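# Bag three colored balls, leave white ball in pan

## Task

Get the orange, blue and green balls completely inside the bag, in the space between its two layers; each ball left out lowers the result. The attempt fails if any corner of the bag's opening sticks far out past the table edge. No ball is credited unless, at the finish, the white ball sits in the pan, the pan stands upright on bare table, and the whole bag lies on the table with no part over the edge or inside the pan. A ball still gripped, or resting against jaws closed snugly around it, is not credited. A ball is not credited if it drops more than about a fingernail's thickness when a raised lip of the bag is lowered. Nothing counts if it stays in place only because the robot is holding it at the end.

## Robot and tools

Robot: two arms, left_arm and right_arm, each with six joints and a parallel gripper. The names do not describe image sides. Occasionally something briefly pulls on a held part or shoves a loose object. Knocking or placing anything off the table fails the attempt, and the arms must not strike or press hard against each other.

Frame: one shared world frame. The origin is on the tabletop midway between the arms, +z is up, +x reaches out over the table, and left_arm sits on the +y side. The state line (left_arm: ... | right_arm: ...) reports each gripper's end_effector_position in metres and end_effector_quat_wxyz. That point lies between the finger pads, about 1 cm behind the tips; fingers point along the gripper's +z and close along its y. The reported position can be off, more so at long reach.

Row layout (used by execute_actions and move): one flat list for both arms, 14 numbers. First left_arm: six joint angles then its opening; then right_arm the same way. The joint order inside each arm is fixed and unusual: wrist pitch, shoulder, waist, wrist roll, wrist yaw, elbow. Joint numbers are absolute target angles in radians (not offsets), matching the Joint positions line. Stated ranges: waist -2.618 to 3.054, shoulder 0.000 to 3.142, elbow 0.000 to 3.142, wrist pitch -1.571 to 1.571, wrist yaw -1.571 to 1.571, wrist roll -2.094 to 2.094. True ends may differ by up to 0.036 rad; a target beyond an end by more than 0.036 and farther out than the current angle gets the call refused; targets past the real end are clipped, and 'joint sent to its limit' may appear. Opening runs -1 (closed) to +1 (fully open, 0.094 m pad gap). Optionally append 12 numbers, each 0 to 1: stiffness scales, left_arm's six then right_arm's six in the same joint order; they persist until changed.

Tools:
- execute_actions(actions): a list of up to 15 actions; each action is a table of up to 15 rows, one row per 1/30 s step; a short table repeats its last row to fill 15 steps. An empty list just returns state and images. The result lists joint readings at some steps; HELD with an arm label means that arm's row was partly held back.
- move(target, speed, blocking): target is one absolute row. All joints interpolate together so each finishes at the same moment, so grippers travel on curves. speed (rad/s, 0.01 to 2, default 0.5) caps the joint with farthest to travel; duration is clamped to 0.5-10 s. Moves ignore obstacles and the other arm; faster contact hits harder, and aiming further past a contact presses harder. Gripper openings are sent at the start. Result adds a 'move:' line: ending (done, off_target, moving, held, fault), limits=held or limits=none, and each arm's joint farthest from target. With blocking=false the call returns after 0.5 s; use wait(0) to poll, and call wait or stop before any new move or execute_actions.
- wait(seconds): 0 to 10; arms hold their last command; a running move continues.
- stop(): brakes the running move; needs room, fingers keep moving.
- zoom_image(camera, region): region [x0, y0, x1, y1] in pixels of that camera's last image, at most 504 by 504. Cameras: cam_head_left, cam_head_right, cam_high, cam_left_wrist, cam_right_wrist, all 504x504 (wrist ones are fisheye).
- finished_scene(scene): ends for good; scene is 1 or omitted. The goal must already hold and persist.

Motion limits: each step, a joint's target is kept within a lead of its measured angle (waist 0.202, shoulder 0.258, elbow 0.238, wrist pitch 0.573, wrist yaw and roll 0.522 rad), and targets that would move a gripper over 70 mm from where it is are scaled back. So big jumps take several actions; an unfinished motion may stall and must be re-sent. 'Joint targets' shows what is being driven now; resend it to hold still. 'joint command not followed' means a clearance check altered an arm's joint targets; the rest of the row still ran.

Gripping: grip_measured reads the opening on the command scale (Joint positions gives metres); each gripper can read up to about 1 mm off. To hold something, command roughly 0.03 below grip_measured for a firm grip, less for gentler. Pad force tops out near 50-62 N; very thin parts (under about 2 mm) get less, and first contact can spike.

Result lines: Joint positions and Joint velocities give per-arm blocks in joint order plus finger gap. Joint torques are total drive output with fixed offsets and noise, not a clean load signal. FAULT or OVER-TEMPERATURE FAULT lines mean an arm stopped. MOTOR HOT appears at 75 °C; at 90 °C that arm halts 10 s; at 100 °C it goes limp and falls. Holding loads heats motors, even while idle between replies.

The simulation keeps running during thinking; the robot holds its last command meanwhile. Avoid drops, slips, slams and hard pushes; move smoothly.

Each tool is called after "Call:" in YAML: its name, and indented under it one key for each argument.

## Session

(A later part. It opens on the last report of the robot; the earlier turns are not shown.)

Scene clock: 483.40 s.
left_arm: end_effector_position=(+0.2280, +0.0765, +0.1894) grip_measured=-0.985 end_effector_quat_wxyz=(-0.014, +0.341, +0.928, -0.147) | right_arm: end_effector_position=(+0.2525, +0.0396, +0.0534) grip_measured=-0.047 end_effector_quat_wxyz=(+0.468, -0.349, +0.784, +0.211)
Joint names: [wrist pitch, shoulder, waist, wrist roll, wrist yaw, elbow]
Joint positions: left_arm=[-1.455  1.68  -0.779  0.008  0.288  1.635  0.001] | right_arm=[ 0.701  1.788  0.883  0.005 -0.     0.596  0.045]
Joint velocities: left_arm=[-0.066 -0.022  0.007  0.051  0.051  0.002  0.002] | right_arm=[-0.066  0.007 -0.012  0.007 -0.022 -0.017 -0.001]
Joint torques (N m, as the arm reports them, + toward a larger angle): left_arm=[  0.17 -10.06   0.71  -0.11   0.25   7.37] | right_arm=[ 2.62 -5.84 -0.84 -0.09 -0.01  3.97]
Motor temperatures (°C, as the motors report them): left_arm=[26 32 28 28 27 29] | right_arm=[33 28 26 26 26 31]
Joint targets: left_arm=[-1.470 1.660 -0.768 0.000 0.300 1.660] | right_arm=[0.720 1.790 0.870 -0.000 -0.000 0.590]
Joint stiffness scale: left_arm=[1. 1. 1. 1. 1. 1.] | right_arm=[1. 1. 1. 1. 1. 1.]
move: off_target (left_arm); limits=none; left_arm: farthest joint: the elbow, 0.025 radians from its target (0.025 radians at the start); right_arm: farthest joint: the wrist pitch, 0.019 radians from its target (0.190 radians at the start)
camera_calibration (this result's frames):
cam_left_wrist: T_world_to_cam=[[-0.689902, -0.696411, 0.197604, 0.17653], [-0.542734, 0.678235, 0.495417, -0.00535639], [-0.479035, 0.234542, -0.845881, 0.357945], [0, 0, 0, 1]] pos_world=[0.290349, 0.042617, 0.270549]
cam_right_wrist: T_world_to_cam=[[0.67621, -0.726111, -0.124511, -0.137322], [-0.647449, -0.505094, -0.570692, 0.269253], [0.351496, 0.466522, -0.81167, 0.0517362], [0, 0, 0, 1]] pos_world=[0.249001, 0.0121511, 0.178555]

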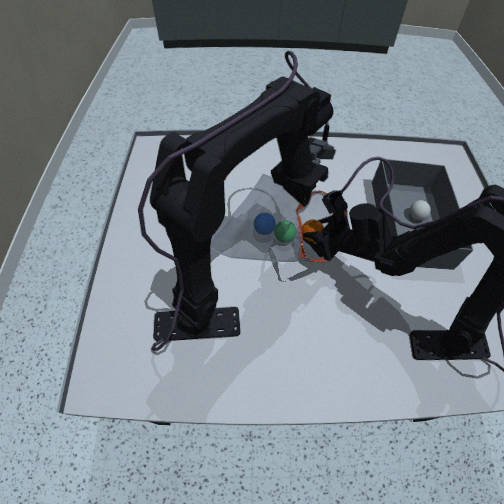

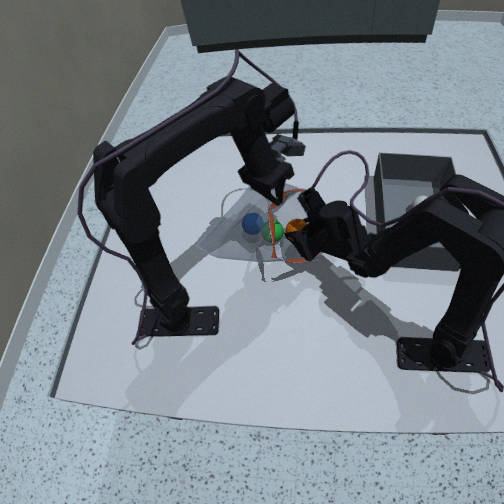

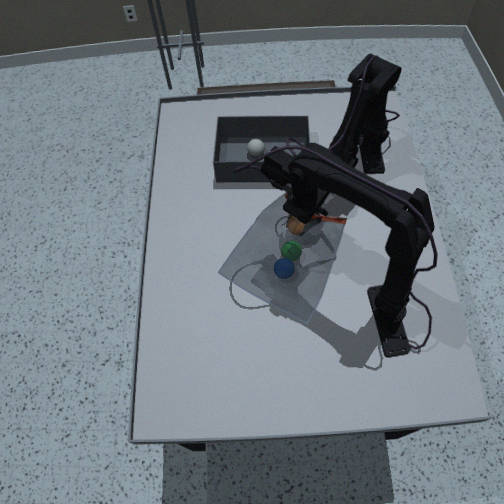

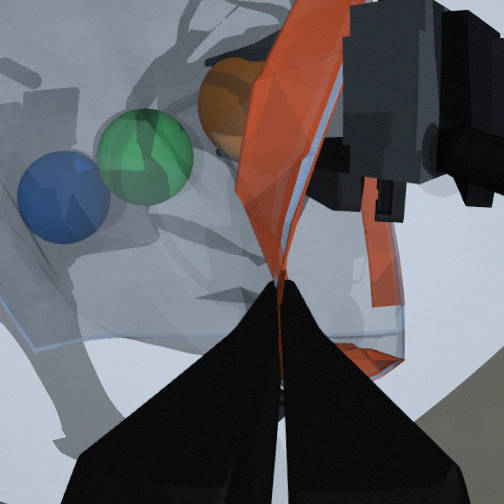

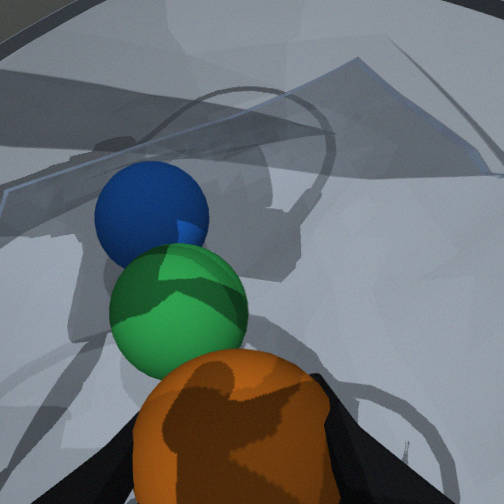

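Release and retract.

Call:
execute_actions:
  actions:
    - [[-1.47,1.66,-0.768,0,0.3,1.66,-1,0.72,1.79,0.87,0,0,0.59,0.45]]
    - [[-1.47,1.66,-0.768,0,0.3,1.66,-1,0.72,1.79,0.87,0,0,0.59,0.45]]

Call:
move:
  target: [-1.47,1.66,-0.768,0,0.3,1.66,-1,-0.3,0.9,0.88,0,0,0.62,0.45]
  speed: 0.35

Scene clock: 488.40 s.
left_arm: end_effector_position=(+0.2280, +0.0765, +0.1894) grip_measured=-0.985 end_effector_quat_wxyz=(-0.015, +0.341, +0.928, -0.147) | right_arm: end_effector_position=(+0.2527, +0.0399, +0.0540) grip_measured=+0.447 end_effector_quat_wxyz=(+0.469, -0.348, +0.783, +0.212)
Joint names: [wrist pitch, shoulder, waist, wrist roll, wrist yaw, elbow]
Joint positions: left_arm=[-1.455  1.68  -0.779  0.008  0.288  1.635  0.001] | right_arm=[ 0.704  1.788  0.883  0.005 -0.     0.596  0.068]
Joint velocities: left_arm=[ 0.037 -0.007  0.002  0.022  0.066  0.002 -0.   ] | right_arm=[ 0.007 -0.012  0.007 -0.022 -0.022 -0.007  0.   ]
Joint torques (N m, as the arm reports them, + toward a larger angle): left_arm=[  0.17 -10.02   0.71  -0.13   0.26   7.32] | right_arm=[ 2.59 -5.86 -0.85 -0.08 -0.01  3.99]
Motor temperatures (°C, as the motors report them): left_arm=[26 32 28 28 27 29] | right_arm=[34 28 26 26 26 31]
Joint targets: left_arm=[-1.470 1.660 -0.768 -0.000 0.300 1.660] | right_arm=[0.720 1.790 0.870 0.000 0.000 0.590]
Joint stiffness scale: left_arm=[1. 1. 1. 1. 1. 1.] | right_arm=[1. 1. 1. 1. 1. 1.]
Step readings (joint positions; steps 1 to 15: 1st action; 16 to 30: 2nd action):
0: left_arm=[-1.455 1.680 -0.779 0.008 0.288 1.635] | right_arm=[0.701 1.788 0.883 0.005 -0.000 0.596]
1: left_arm=[-1.455 1.680 -0.779 0.008 0.288 1.635] | right_arm=[0.701 1.788 0.883 0.005 -0.000 0.596]
2: left_arm=[-1.455 1.680 -0.779 0.008 0.288 1.635] | right_arm=[0.701 1.788 0.883 0.005 -0.000 0.596]
4: left_arm=[-1.455 1.680 -0.779 0.008 0.288 1.635] | right_arm=[0.702 1.788 0.883 0.005 -0.000 0.596]
8: left_arm=[-1.455 1.680 -0.779 0.008 0.288 1.635] | right_arm=[0.703 1.788 0.883 0.005 -0.000 0.596]
15: left_arm=[-1.455 1.680 -0.779 0.008 0.288 1.635] | right_arm=[0.704 1.788 0.883 0.005 -0.000 0.596]
16: left_arm=[-1.455 1.680 -0.779 0.008 0.288 1.635] | right_arm=[0.704 1.788 0.883 0.005 -0.000 0.596]
17: left_arm=[-1.455 1.680 -0.779 0.008 0.288 1.635] | right_arm=[0.704 1.788 0.883 0.005 -0.000 0.596]
19: left_arm=[-1.455 1.680 -0.779 0.008 0.288 1.635] | right_arm=[0.704 1.788 0.883 0.005 -0.000 0.596]
23: left_arm=[-1.455 1.680 -0.779 0.008 0.288 1.635] | right_arm=[0.704 1.788 0.883 0.005 -0.000 0.596]
30: Joint positions above
camera_calibration (this result's frames):
cam_left_wrist: T_world_to_cam=[[-0.689628, -0.696672, 0.19764, 0.176481], [-0.542932, 0.678012, 0.495504, -0.00531087], [-0.479206, 0.234409, -0.845822, 0.357982], [0, 0, 0, 1]] pos_world=[0.29037, 0.0426358, 0.270541]
cam_right_wrist: T_world_to_cam=[[0.676432, -0.725863, -0.124754, -0.137273], [-0.646432, -0.503955, -0.572848, 0.269654], [0.352939, 0.468137, -0.810112, 0.0515161], [0, 0, 0, 1]] pos_world=[0.248987, 0.0121355, 0.179079]

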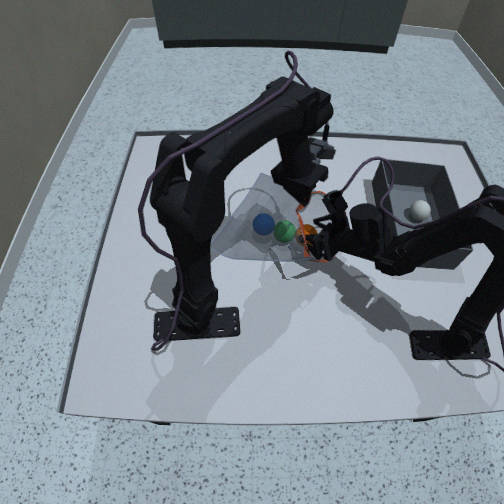

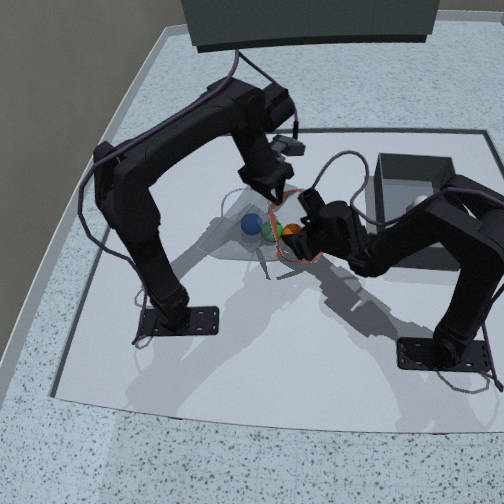

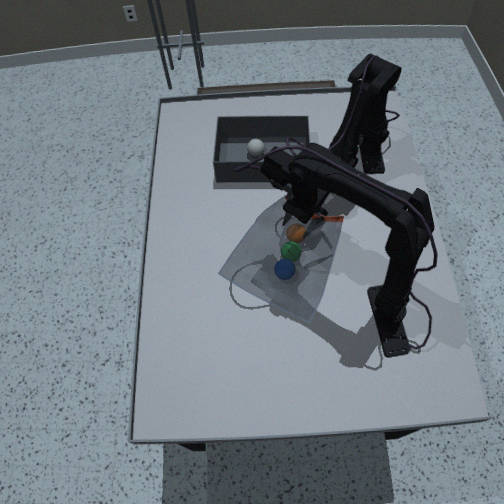

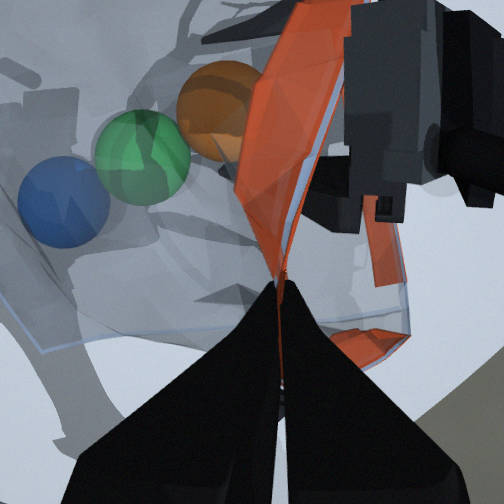

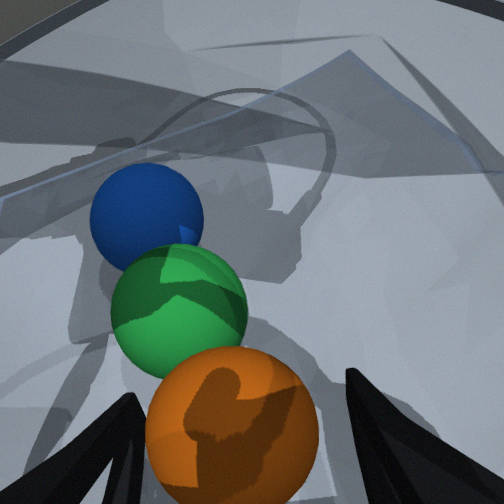

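Scene clock: 491.97 s.
left_arm: end_effector_position=(+0.2280, +0.0765, +0.1894) grip_measured=-0.985 end_effector_quat_wxyz=(-0.015, +0.341, +0.928, -0.147) | right_arm: end_effector_position=(+0.1667, -0.0564, +0.1638) grip_measured=+0.447 end_effector_quat_wxyz=(+0.418, -0.361, +0.812, +0.189)
Joint names: [wrist pitch, shoulder, waist, wrist roll, wrist yaw, elbow]
Joint positions: left_arm=[-1.455  1.68  -0.779  0.008  0.288  1.635  0.001] | right_arm=[-0.296  0.917  0.883  0.005 -0.     0.596  0.068]
Joint velocities: left_arm=[ 0.007 -0.007 -0.007 -0.007  0.007  0.017 -0.001] | right_arm=[ 0.037 -0.012 -0.007 -0.007  0.022 -0.012 -0.   ]
Joint torques (N m, as the arm reports them, + toward a larger angle): left_arm=[  0.18 -10.07   0.68  -0.1    0.25   7.37] | right_arm=[ 2.25 -2.53 -0.16 -0.09 -0.01  7.6 ]
Motor temperatures (°C, as the motors report them): left_arm=[26 32 28 28 27 29] | right_arm=[34 28 26 26 26 31]
Joint targets: left_arm=[-1.470 1.660 -0.768 0.000 0.300 1.660] | right_arm=[-0.300 0.900 0.880 0.000 -0.000 0.620]
Joint stiffness scale: left_arm=[1. 1. 1. 1. 1. 1.] | right_arm=[1. 1. 1. 1. 1. 1.]
move: off_target (left_arm, right_arm); limits=none; left_arm: farthest joint: the elbow, 0.025 radians from its target (0.025 radians at the start); right_arm: farthest joint: the elbow, 0.024 radians from its target (0.024 radians at the start)
camera_calibration (this result's frames):
cam_left_wrist: T_world_to_cam=[[-0.689628, -0.696672, 0.19764, 0.176481], [-0.542932, 0.678012, 0.495504, -0.00531087], [-0.479206, 0.234409, -0.845822, 0.357982], [0, 0, 0, 1]] pos_world=[0.29037, 0.0426358, 0.270541]
cam_right_wrist: T_world_to_cam=[[0.666305, -0.737201, -0.112131, -0.136308], [-0.690804, -0.553633, -0.46506, 0.215395], [0.280763, 0.387332, -0.878149, 0.234482], [0, 0, 0, 1]] pos_world=[0.173785, -0.0720587, 0.290797]

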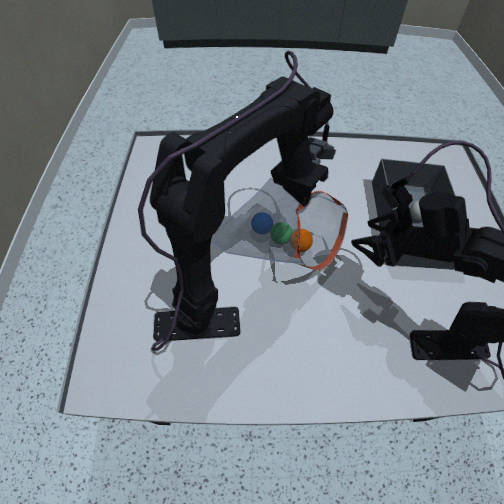

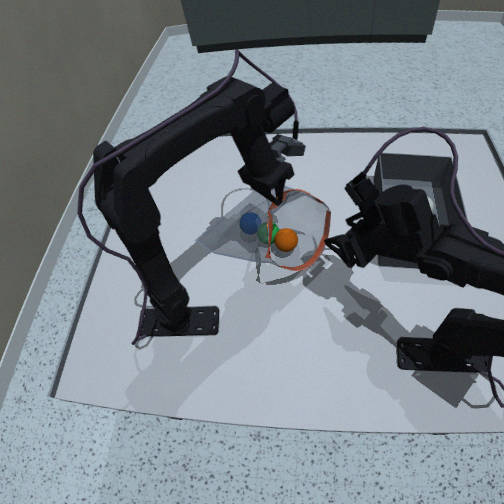

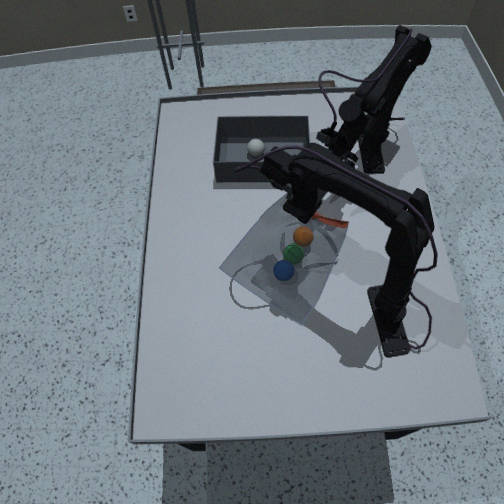

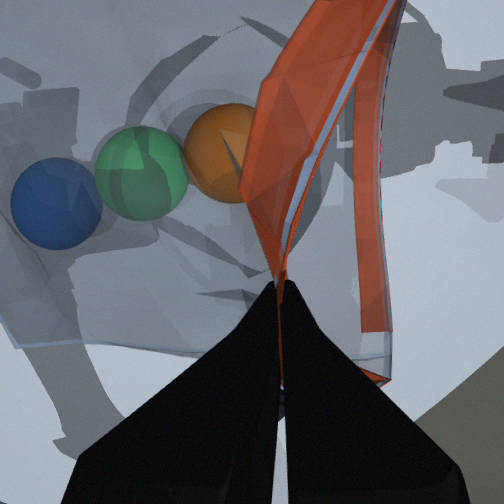

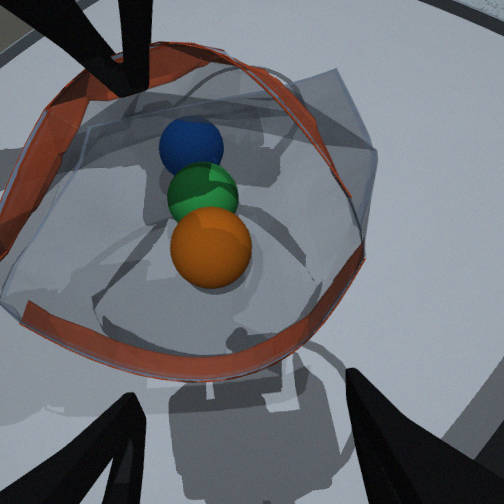

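Call:
move:
  target: [-1.56,1.58,-0.768,0,0.3,1.79,-1,-0.5,0.6,0.88,0,0,0.62,0.45]
  speed: 0.15

Scene clock: 499.63 s.
left_arm: end_effector_position=(+0.2216, +0.0817, +0.2450) grip_measured=-0.985 end_effector_quat_wxyz=(+0.041, +0.348, +0.922, -0.166) | right_arm: end_effector_position=(+0.1356, -0.0912, +0.2031) grip_measured=+0.447 end_effector_quat_wxyz=(+0.458, -0.351, +0.790, +0.207)
Joint names: [wrist pitch, shoulder, waist, wrist roll, wrist yaw, elbow]
Joint positions: left_arm=[-1.545  1.6   -0.779  0.008  0.288  1.764  0.001] | right_arm=[-0.496  0.617  0.883  0.005 -0.     0.596  0.068]
Joint velocities: left_arm=[ 0.007 -0.002 -0.002  0.007 -0.022  0.017 -0.001] | right_arm=[ 0.007 -0.007 -0.007 -0.007 -0.051 -0.012 -0.001]
Joint torques (N m, as the arm reports them, + toward a larger angle): left_arm=[ 0.39 -8.94  0.69 -0.11  0.26  7.13] | right_arm=[ 2.37 -0.78 -0.16 -0.09 -0.01  7.5 ]
Motor temperatures (°C, as the motors report them): left_arm=[26 32 28 28 27 29] | right_arm=[33 28 26 26 26 31]
Joint targets: left_arm=[-1.560 1.580 -0.768 0.000 0.300 1.790] | right_arm=[-0.500 0.600 0.880 -0.000 0.000 0.620]
Joint stiffness scale: left_arm=[1. 1. 1. 1. 1. 1.] | right_arm=[1. 1. 1. 1. 1. 1.]
move: off_target (left_arm, right_arm); limits=none; left_arm: farthest joint: the elbow, 0.026 radians from its target (0.155 radians at the start); right_arm: farthest joint: the elbow, 0.024 radians from its target (0.024 radians at the start)
camera_calibration (this result's frames):
cam_left_wrist: T_world_to_cam=[[-0.707283, -0.682224, 0.18526, 0.170487], [-0.583813, 0.711468, 0.391121, -0.00797533], [-0.398639, 0.168476, -0.9015, 0.401945], [0, 0, 0, 1]] pos_world=[0.276158, 0.0542667, 0.333888]
cam_right_wrist: T_world_to_cam=[[0.67411, -0.728462, -0.122142, -0.135063], [-0.656989, -0.515775, -0.549856, 0.209087], [0.337551, 0.45091, -0.82628, 0.278777], [0, 0, 0, 1]] pos_world=[0.134313, -0.11625, 0.328818]

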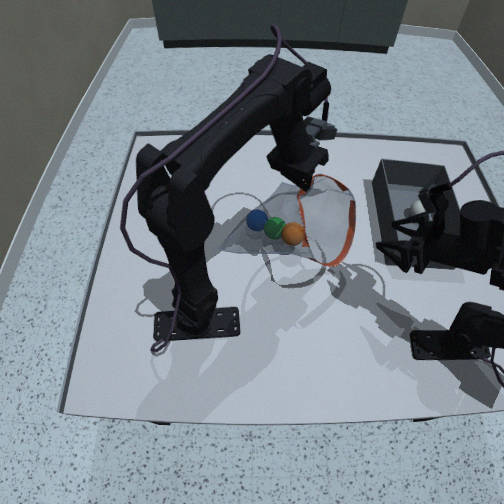

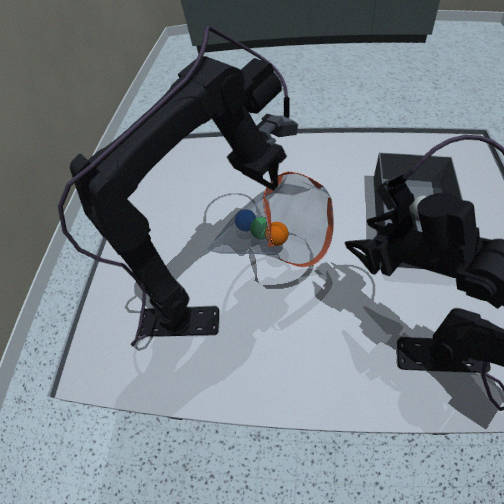

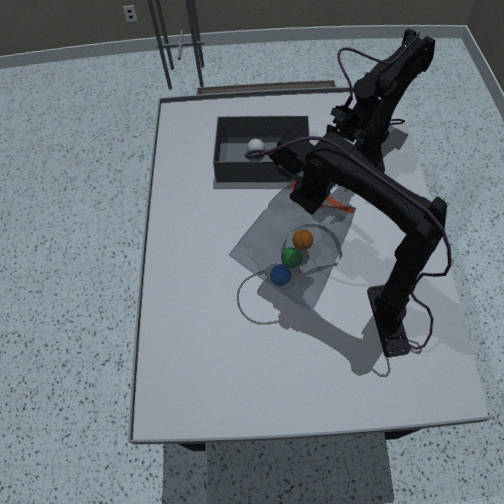

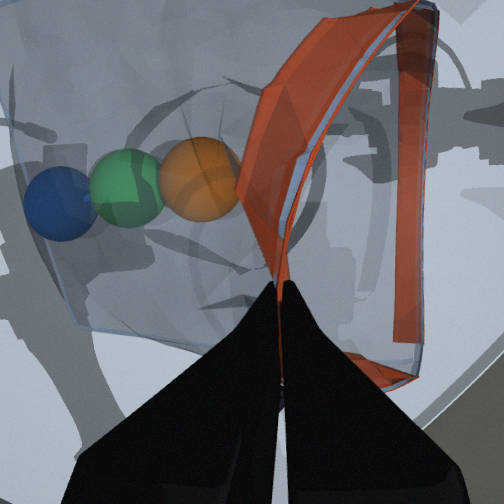

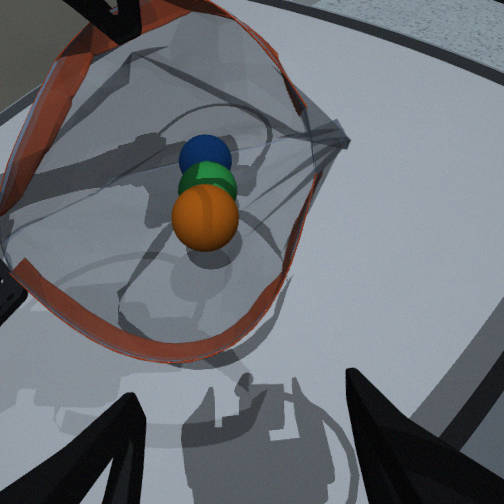

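Call:
move:
  target: [-1.56,1.58,-0.768,0,0.3,1.79,-1,-0.5,0.4,0.2,0,0,0.7,0.45]
  speed: 0.6

Call:
move:
  target: [-1.3,1.8,-0.93,0,0.3,1.72,-1,-0.5,0.4,0.2,0,0,0.7,0.45]
  speed: 0.15

Scene clock: 515.70 s.
left_arm: end_effector_position=(+0.2216, +0.0817, +0.2450) grip_measured=-0.985 end_effector_quat_wxyz=(+0.041, +0.348, +0.922, -0.166) | right_arm: end_effector_position=(+0.1967, -0.2486, +0.2805) grip_measured=+0.447 end_effector_quat_wxyz=(+0.609, -0.066, +0.788, +0.054)
Joint names: [wrist pitch, shoulder, waist, wrist roll, wrist yaw, elbow]
Joint positions: left_arm=[-1.545  1.6   -0.779  0.008  0.288  1.764  0.001] | right_arm=[-0.502  0.414  0.212  0.005 -0.001  0.662  0.068]
Joint velocities: left_arm=[-0.051 -0.022  0.002 -0.066  0.051  0.002 -0.   ] | right_arm=[-0.007 -0.017 -0.022  0.037 -0.037 -0.012  0.   ]
Joint torques (N m, as the arm reports them, + toward a larger angle): left_arm=[ 0.39 -9.01  0.7  -0.11  0.25  7.17] | right_arm=[ 2.53  0.62 -0.81 -0.08 -0.01  7.97]
Motor temperatures (°C, as the motors report them): left_arm=[26 31 28 28 27 29] | right_arm=[34 27 26 26 26 32]
Joint targets: left_arm=[-1.560 1.580 -0.768 -0.000 0.300 1.790] | right_arm=[-0.500 0.400 0.200 0.000 -0.000 0.700]
Joint stiffness scale: left_arm=[1. 1. 1. 1. 1. 1.] | right_arm=[1. 1. 1. 1. 1. 1.]
move: off_target (left_arm, right_arm); limits=none; left_arm: farthest joint: the elbow, 0.026 radians from its target (0.026 radians at the start); right_arm: farthest joint: the elbow, 0.038 radians from its target (0.104 radians at the start)
camera_calibration (this result's frames):
cam_left_wrist: T_world_to_cam=[[-0.707283, -0.682224, 0.18526, 0.170487], [-0.583813, 0.711468, 0.391121, -0.00797533], [-0.398639, 0.168476, -0.9015, 0.401945], [0, 0, 0, 1]] pos_world=[0.276158, 0.0542667, 0.333888]
cam_right_wrist: T_world_to_cam=[[0.110265, -0.983627, -0.142548, -0.228269], [-0.666387, 0.0332444, -0.744865, 0.40359], [0.737408, 0.177125, -0.65181, 0.197403], [0, 0, 0, 1]] pos_world=[0.14855, -0.272914, 0.396749]

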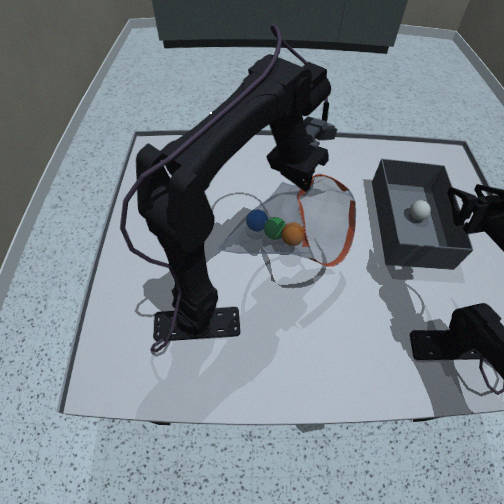

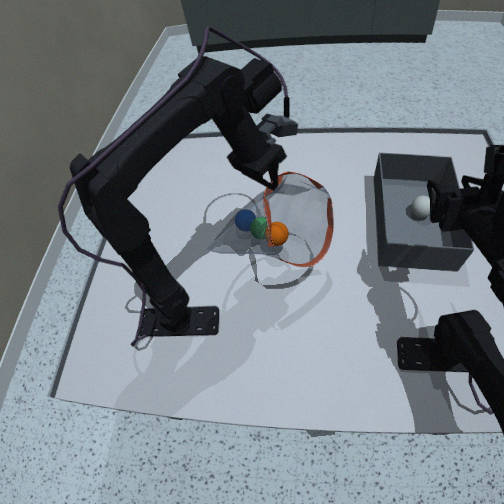

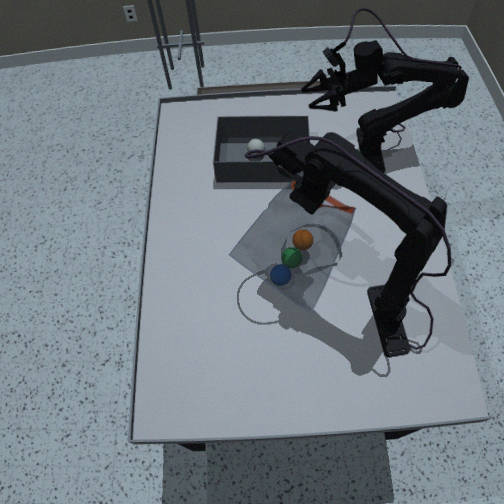

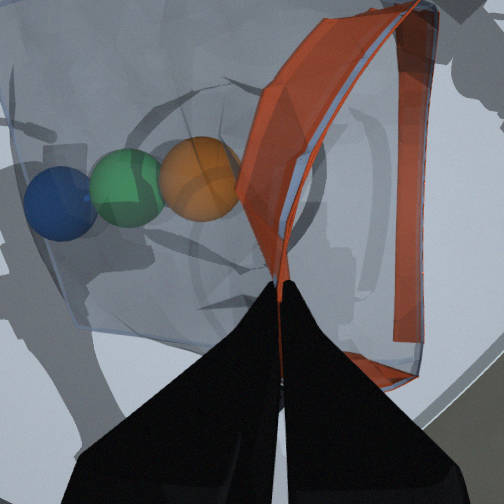

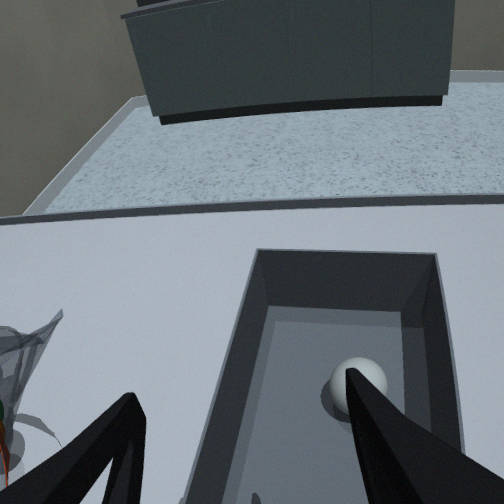

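Scene clock: 517.83 s.
left_arm: end_effector_position=(+0.2317, +0.0063, +0.1805) grip_measured=-0.985 end_effector_quat_wxyz=(+0.023, +0.411, +0.896, -0.167) | right_arm: end_effector_position=(+0.1967, -0.2486, +0.2805) grip_measured=+0.447 end_effector_quat_wxyz=(+0.609, -0.066, +0.788, +0.054)
Joint names: [wrist pitch, shoulder, waist, wrist roll, wrist yaw, elbow]
Joint positions: left_arm=[-1.321  1.8   -0.92   0.008  0.289  1.728  0.001] | right_arm=[-0.502  0.414  0.212  0.005 -0.001  0.662  0.068]
Joint velocities: left_arm=[ 0.007 -0.002 -0.002  0.022 -0.066 -0.007 -0.   ] | right_arm=[-0.037  0.012  0.012 -0.037 -0.007 -0.017 -0.   ]
Joint torques (N m, as the arm reports them, + toward a larger angle): left_arm=[ 0.71 -9.61 -0.74 -0.11  0.24  4.96] | right_arm=[ 2.52  0.59 -0.81 -0.09 -0.01  7.96]
Motor temperatures (°C, as the motors report them): left_arm=[26 31 28 28 27 29] | right_arm=[34 27 26 26 26 32]
Joint targets: left_arm=[-1.300 1.800 -0.930 0.000 0.300 1.720] | right_arm=[-0.500 0.400 0.200 -0.000 0.000 0.700]
Joint stiffness scale: left_arm=[1. 1. 1. 1. 1. 1.] | right_arm=[1. 1. 1. 1. 1. 1.]
move: off_target (left_arm, right_arm); limits=none; left_arm: farthest joint: the wrist pitch, 0.021 radians from its target (0.245 radians at the start); right_arm: farthest joint: the elbow, 0.038 radians from its target (0.038 radians at the start)
camera_calibration (this result's frames):
cam_left_wrist: T_world_to_cam=[[-0.794369, -0.577653, 0.187871, 0.157226], [-0.474279, 0.783064, 0.402332, 0.0489405], [-0.379523, 0.230496, -0.89601, 0.354722], [0, 0, 0, 1]] pos_world=[0.282732, -0.0292636, 0.268606]
cam_right_wrist: T_world_to_cam=[[0.110265, -0.983627, -0.142548, -0.228269], [-0.666387, 0.0332444, -0.744865, 0.40359], [0.737408, 0.177125, -0.65181, 0.197403], [0, 0, 0, 1]] pos_world=[0.14855, -0.272914, 0.396749]

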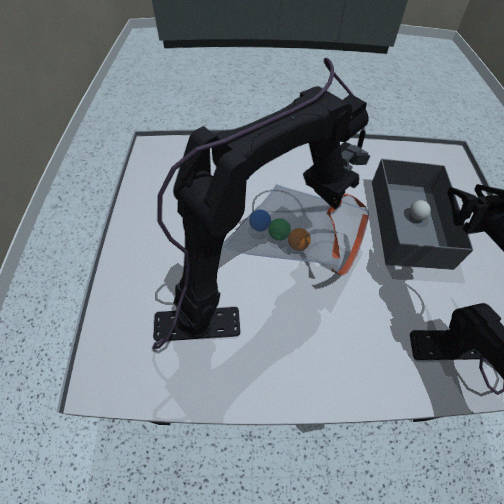

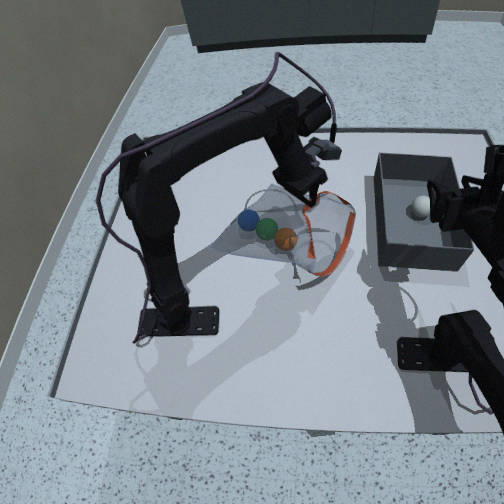

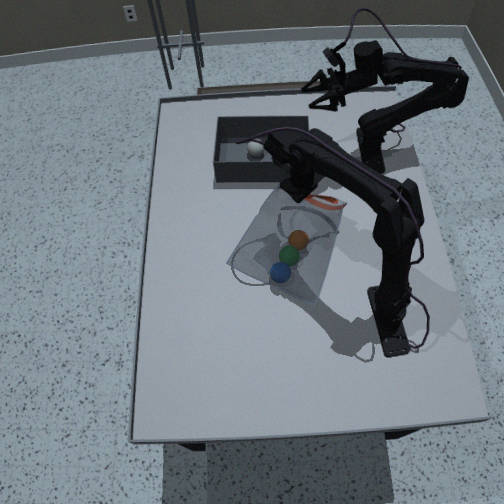

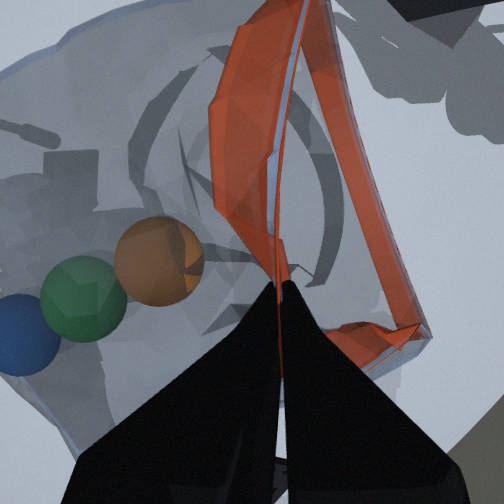

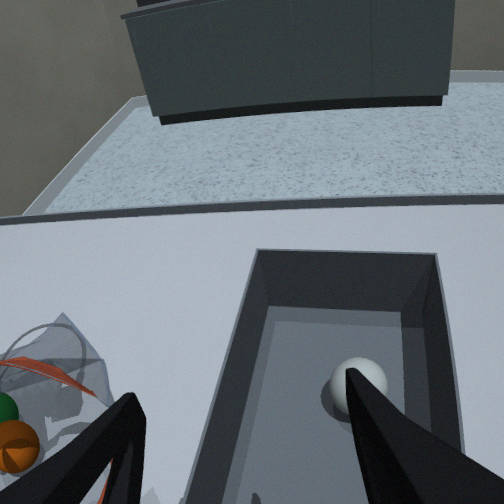

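Call:
move:
  target: [-1.09,1.978,-1.04,0,0.3,1.56,-1,-0.5,0.4,0.2,0,0,0.7,0.45]
  speed: 0.12

Scene clock: 523.27 s.
left_arm: end_effector_position=(+0.2051, -0.0273, +0.0783) grip_measured=-0.985 end_effector_quat_wxyz=(-0.041, +0.453, +0.879, -0.141) | right_arm: end_effector_position=(+0.1967, -0.2486, +0.2805) grip_measured=+0.447 end_effector_quat_wxyz=(+0.609, -0.066, +0.788, +0.054)
Joint names: [wrist pitch, shoulder, waist, wrist roll, wrist yaw, elbow]
Joint positions: left_arm=[-1.11   1.977 -1.03   0.007  0.291  1.569  0.001] | right_arm=[-0.502  0.414  0.212  0.005 -0.001  0.662  0.068]
Joint velocities: left_arm=[ 0.007 -0.012 -0.002  0.007 -0.007 -0.007 -0.001] | right_arm=[ 0.051  0.007  0.002 -0.022 -0.066 -0.012  0.   ]
Joint torques (N m, as the arm reports them, + toward a larger angle): left_arm=[  0.48 -11.09  -0.7   -0.11   0.23   4.83] | right_arm=[ 2.52  0.59 -0.8  -0.09  0.    7.98]
Motor temperatures (°C, as the motors report them): left_arm=[26 31 28 28 27 28] | right_arm=[34 27 26 26 26 32]
Joint targets: left_arm=[-1.090 1.978 -1.040 -0.000 0.300 1.560] | right_arm=[-0.500 0.400 0.200 -0.000 0.000 0.700]
Joint stiffness scale: left_arm=[1. 1. 1. 1. 1. 1.] | right_arm=[1. 1. 1. 1. 1. 1.]
move: off_target (right_arm); limits=none; left_arm: farthest joint: the wrist pitch, 0.020 radians from its target (0.231 radians at the start); right_arm: farthest joint: the elbow, 0.038 radians from its target (0.038 radians at the start)
camera_calibration (this result's frames):
cam_left_wrist: T_world_to_cam=[[-0.838181, -0.506623, 0.201953, 0.145641], [-0.351396, 0.784841, 0.510437, 0.0701364], [-0.4171, 0.356873, -0.835865, 0.267202], [0, 0, 0, 1]] pos_world=[0.258169, -0.0766182, 0.158132]
cam_right_wrist: T_world_to_cam=[[0.110265, -0.983627, -0.142548, -0.228269], [-0.666387, 0.0332444, -0.744865, 0.40359], [0.737408, 0.177125, -0.65181, 0.197403], [0, 0, 0, 1]] pos_world=[0.14855, -0.272914, 0.396749]

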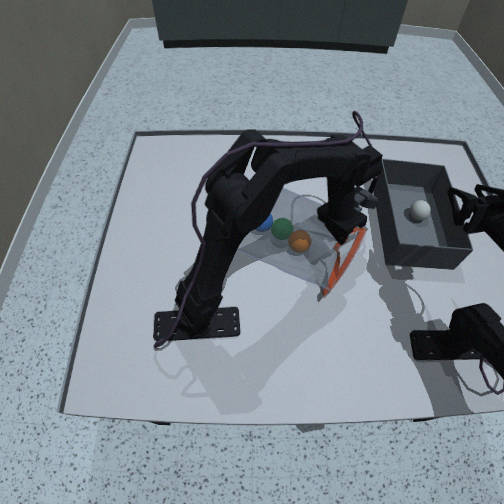

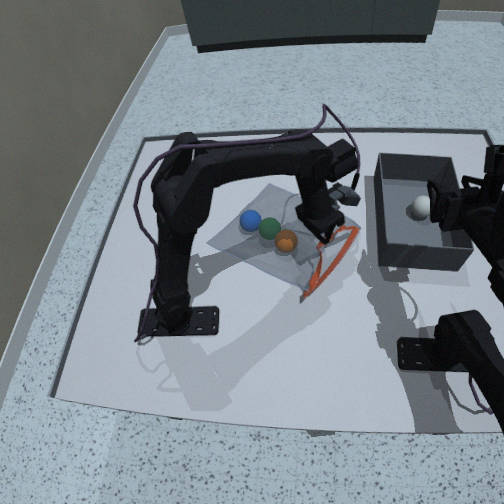

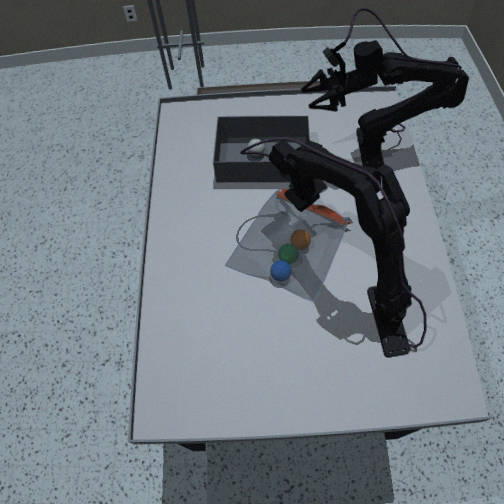

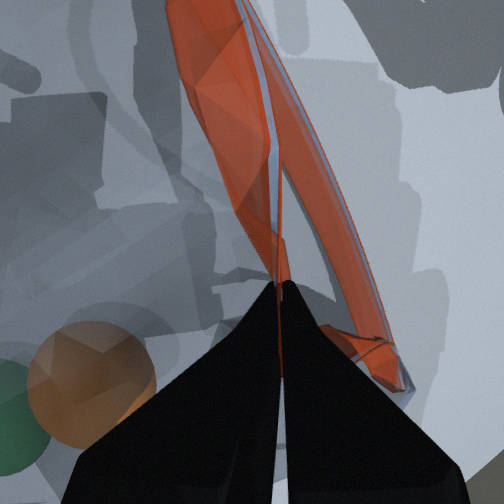

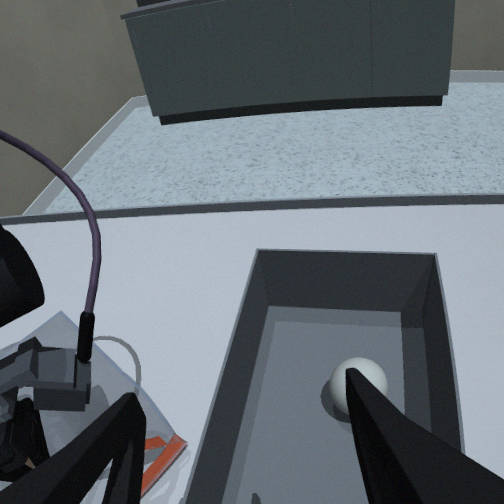

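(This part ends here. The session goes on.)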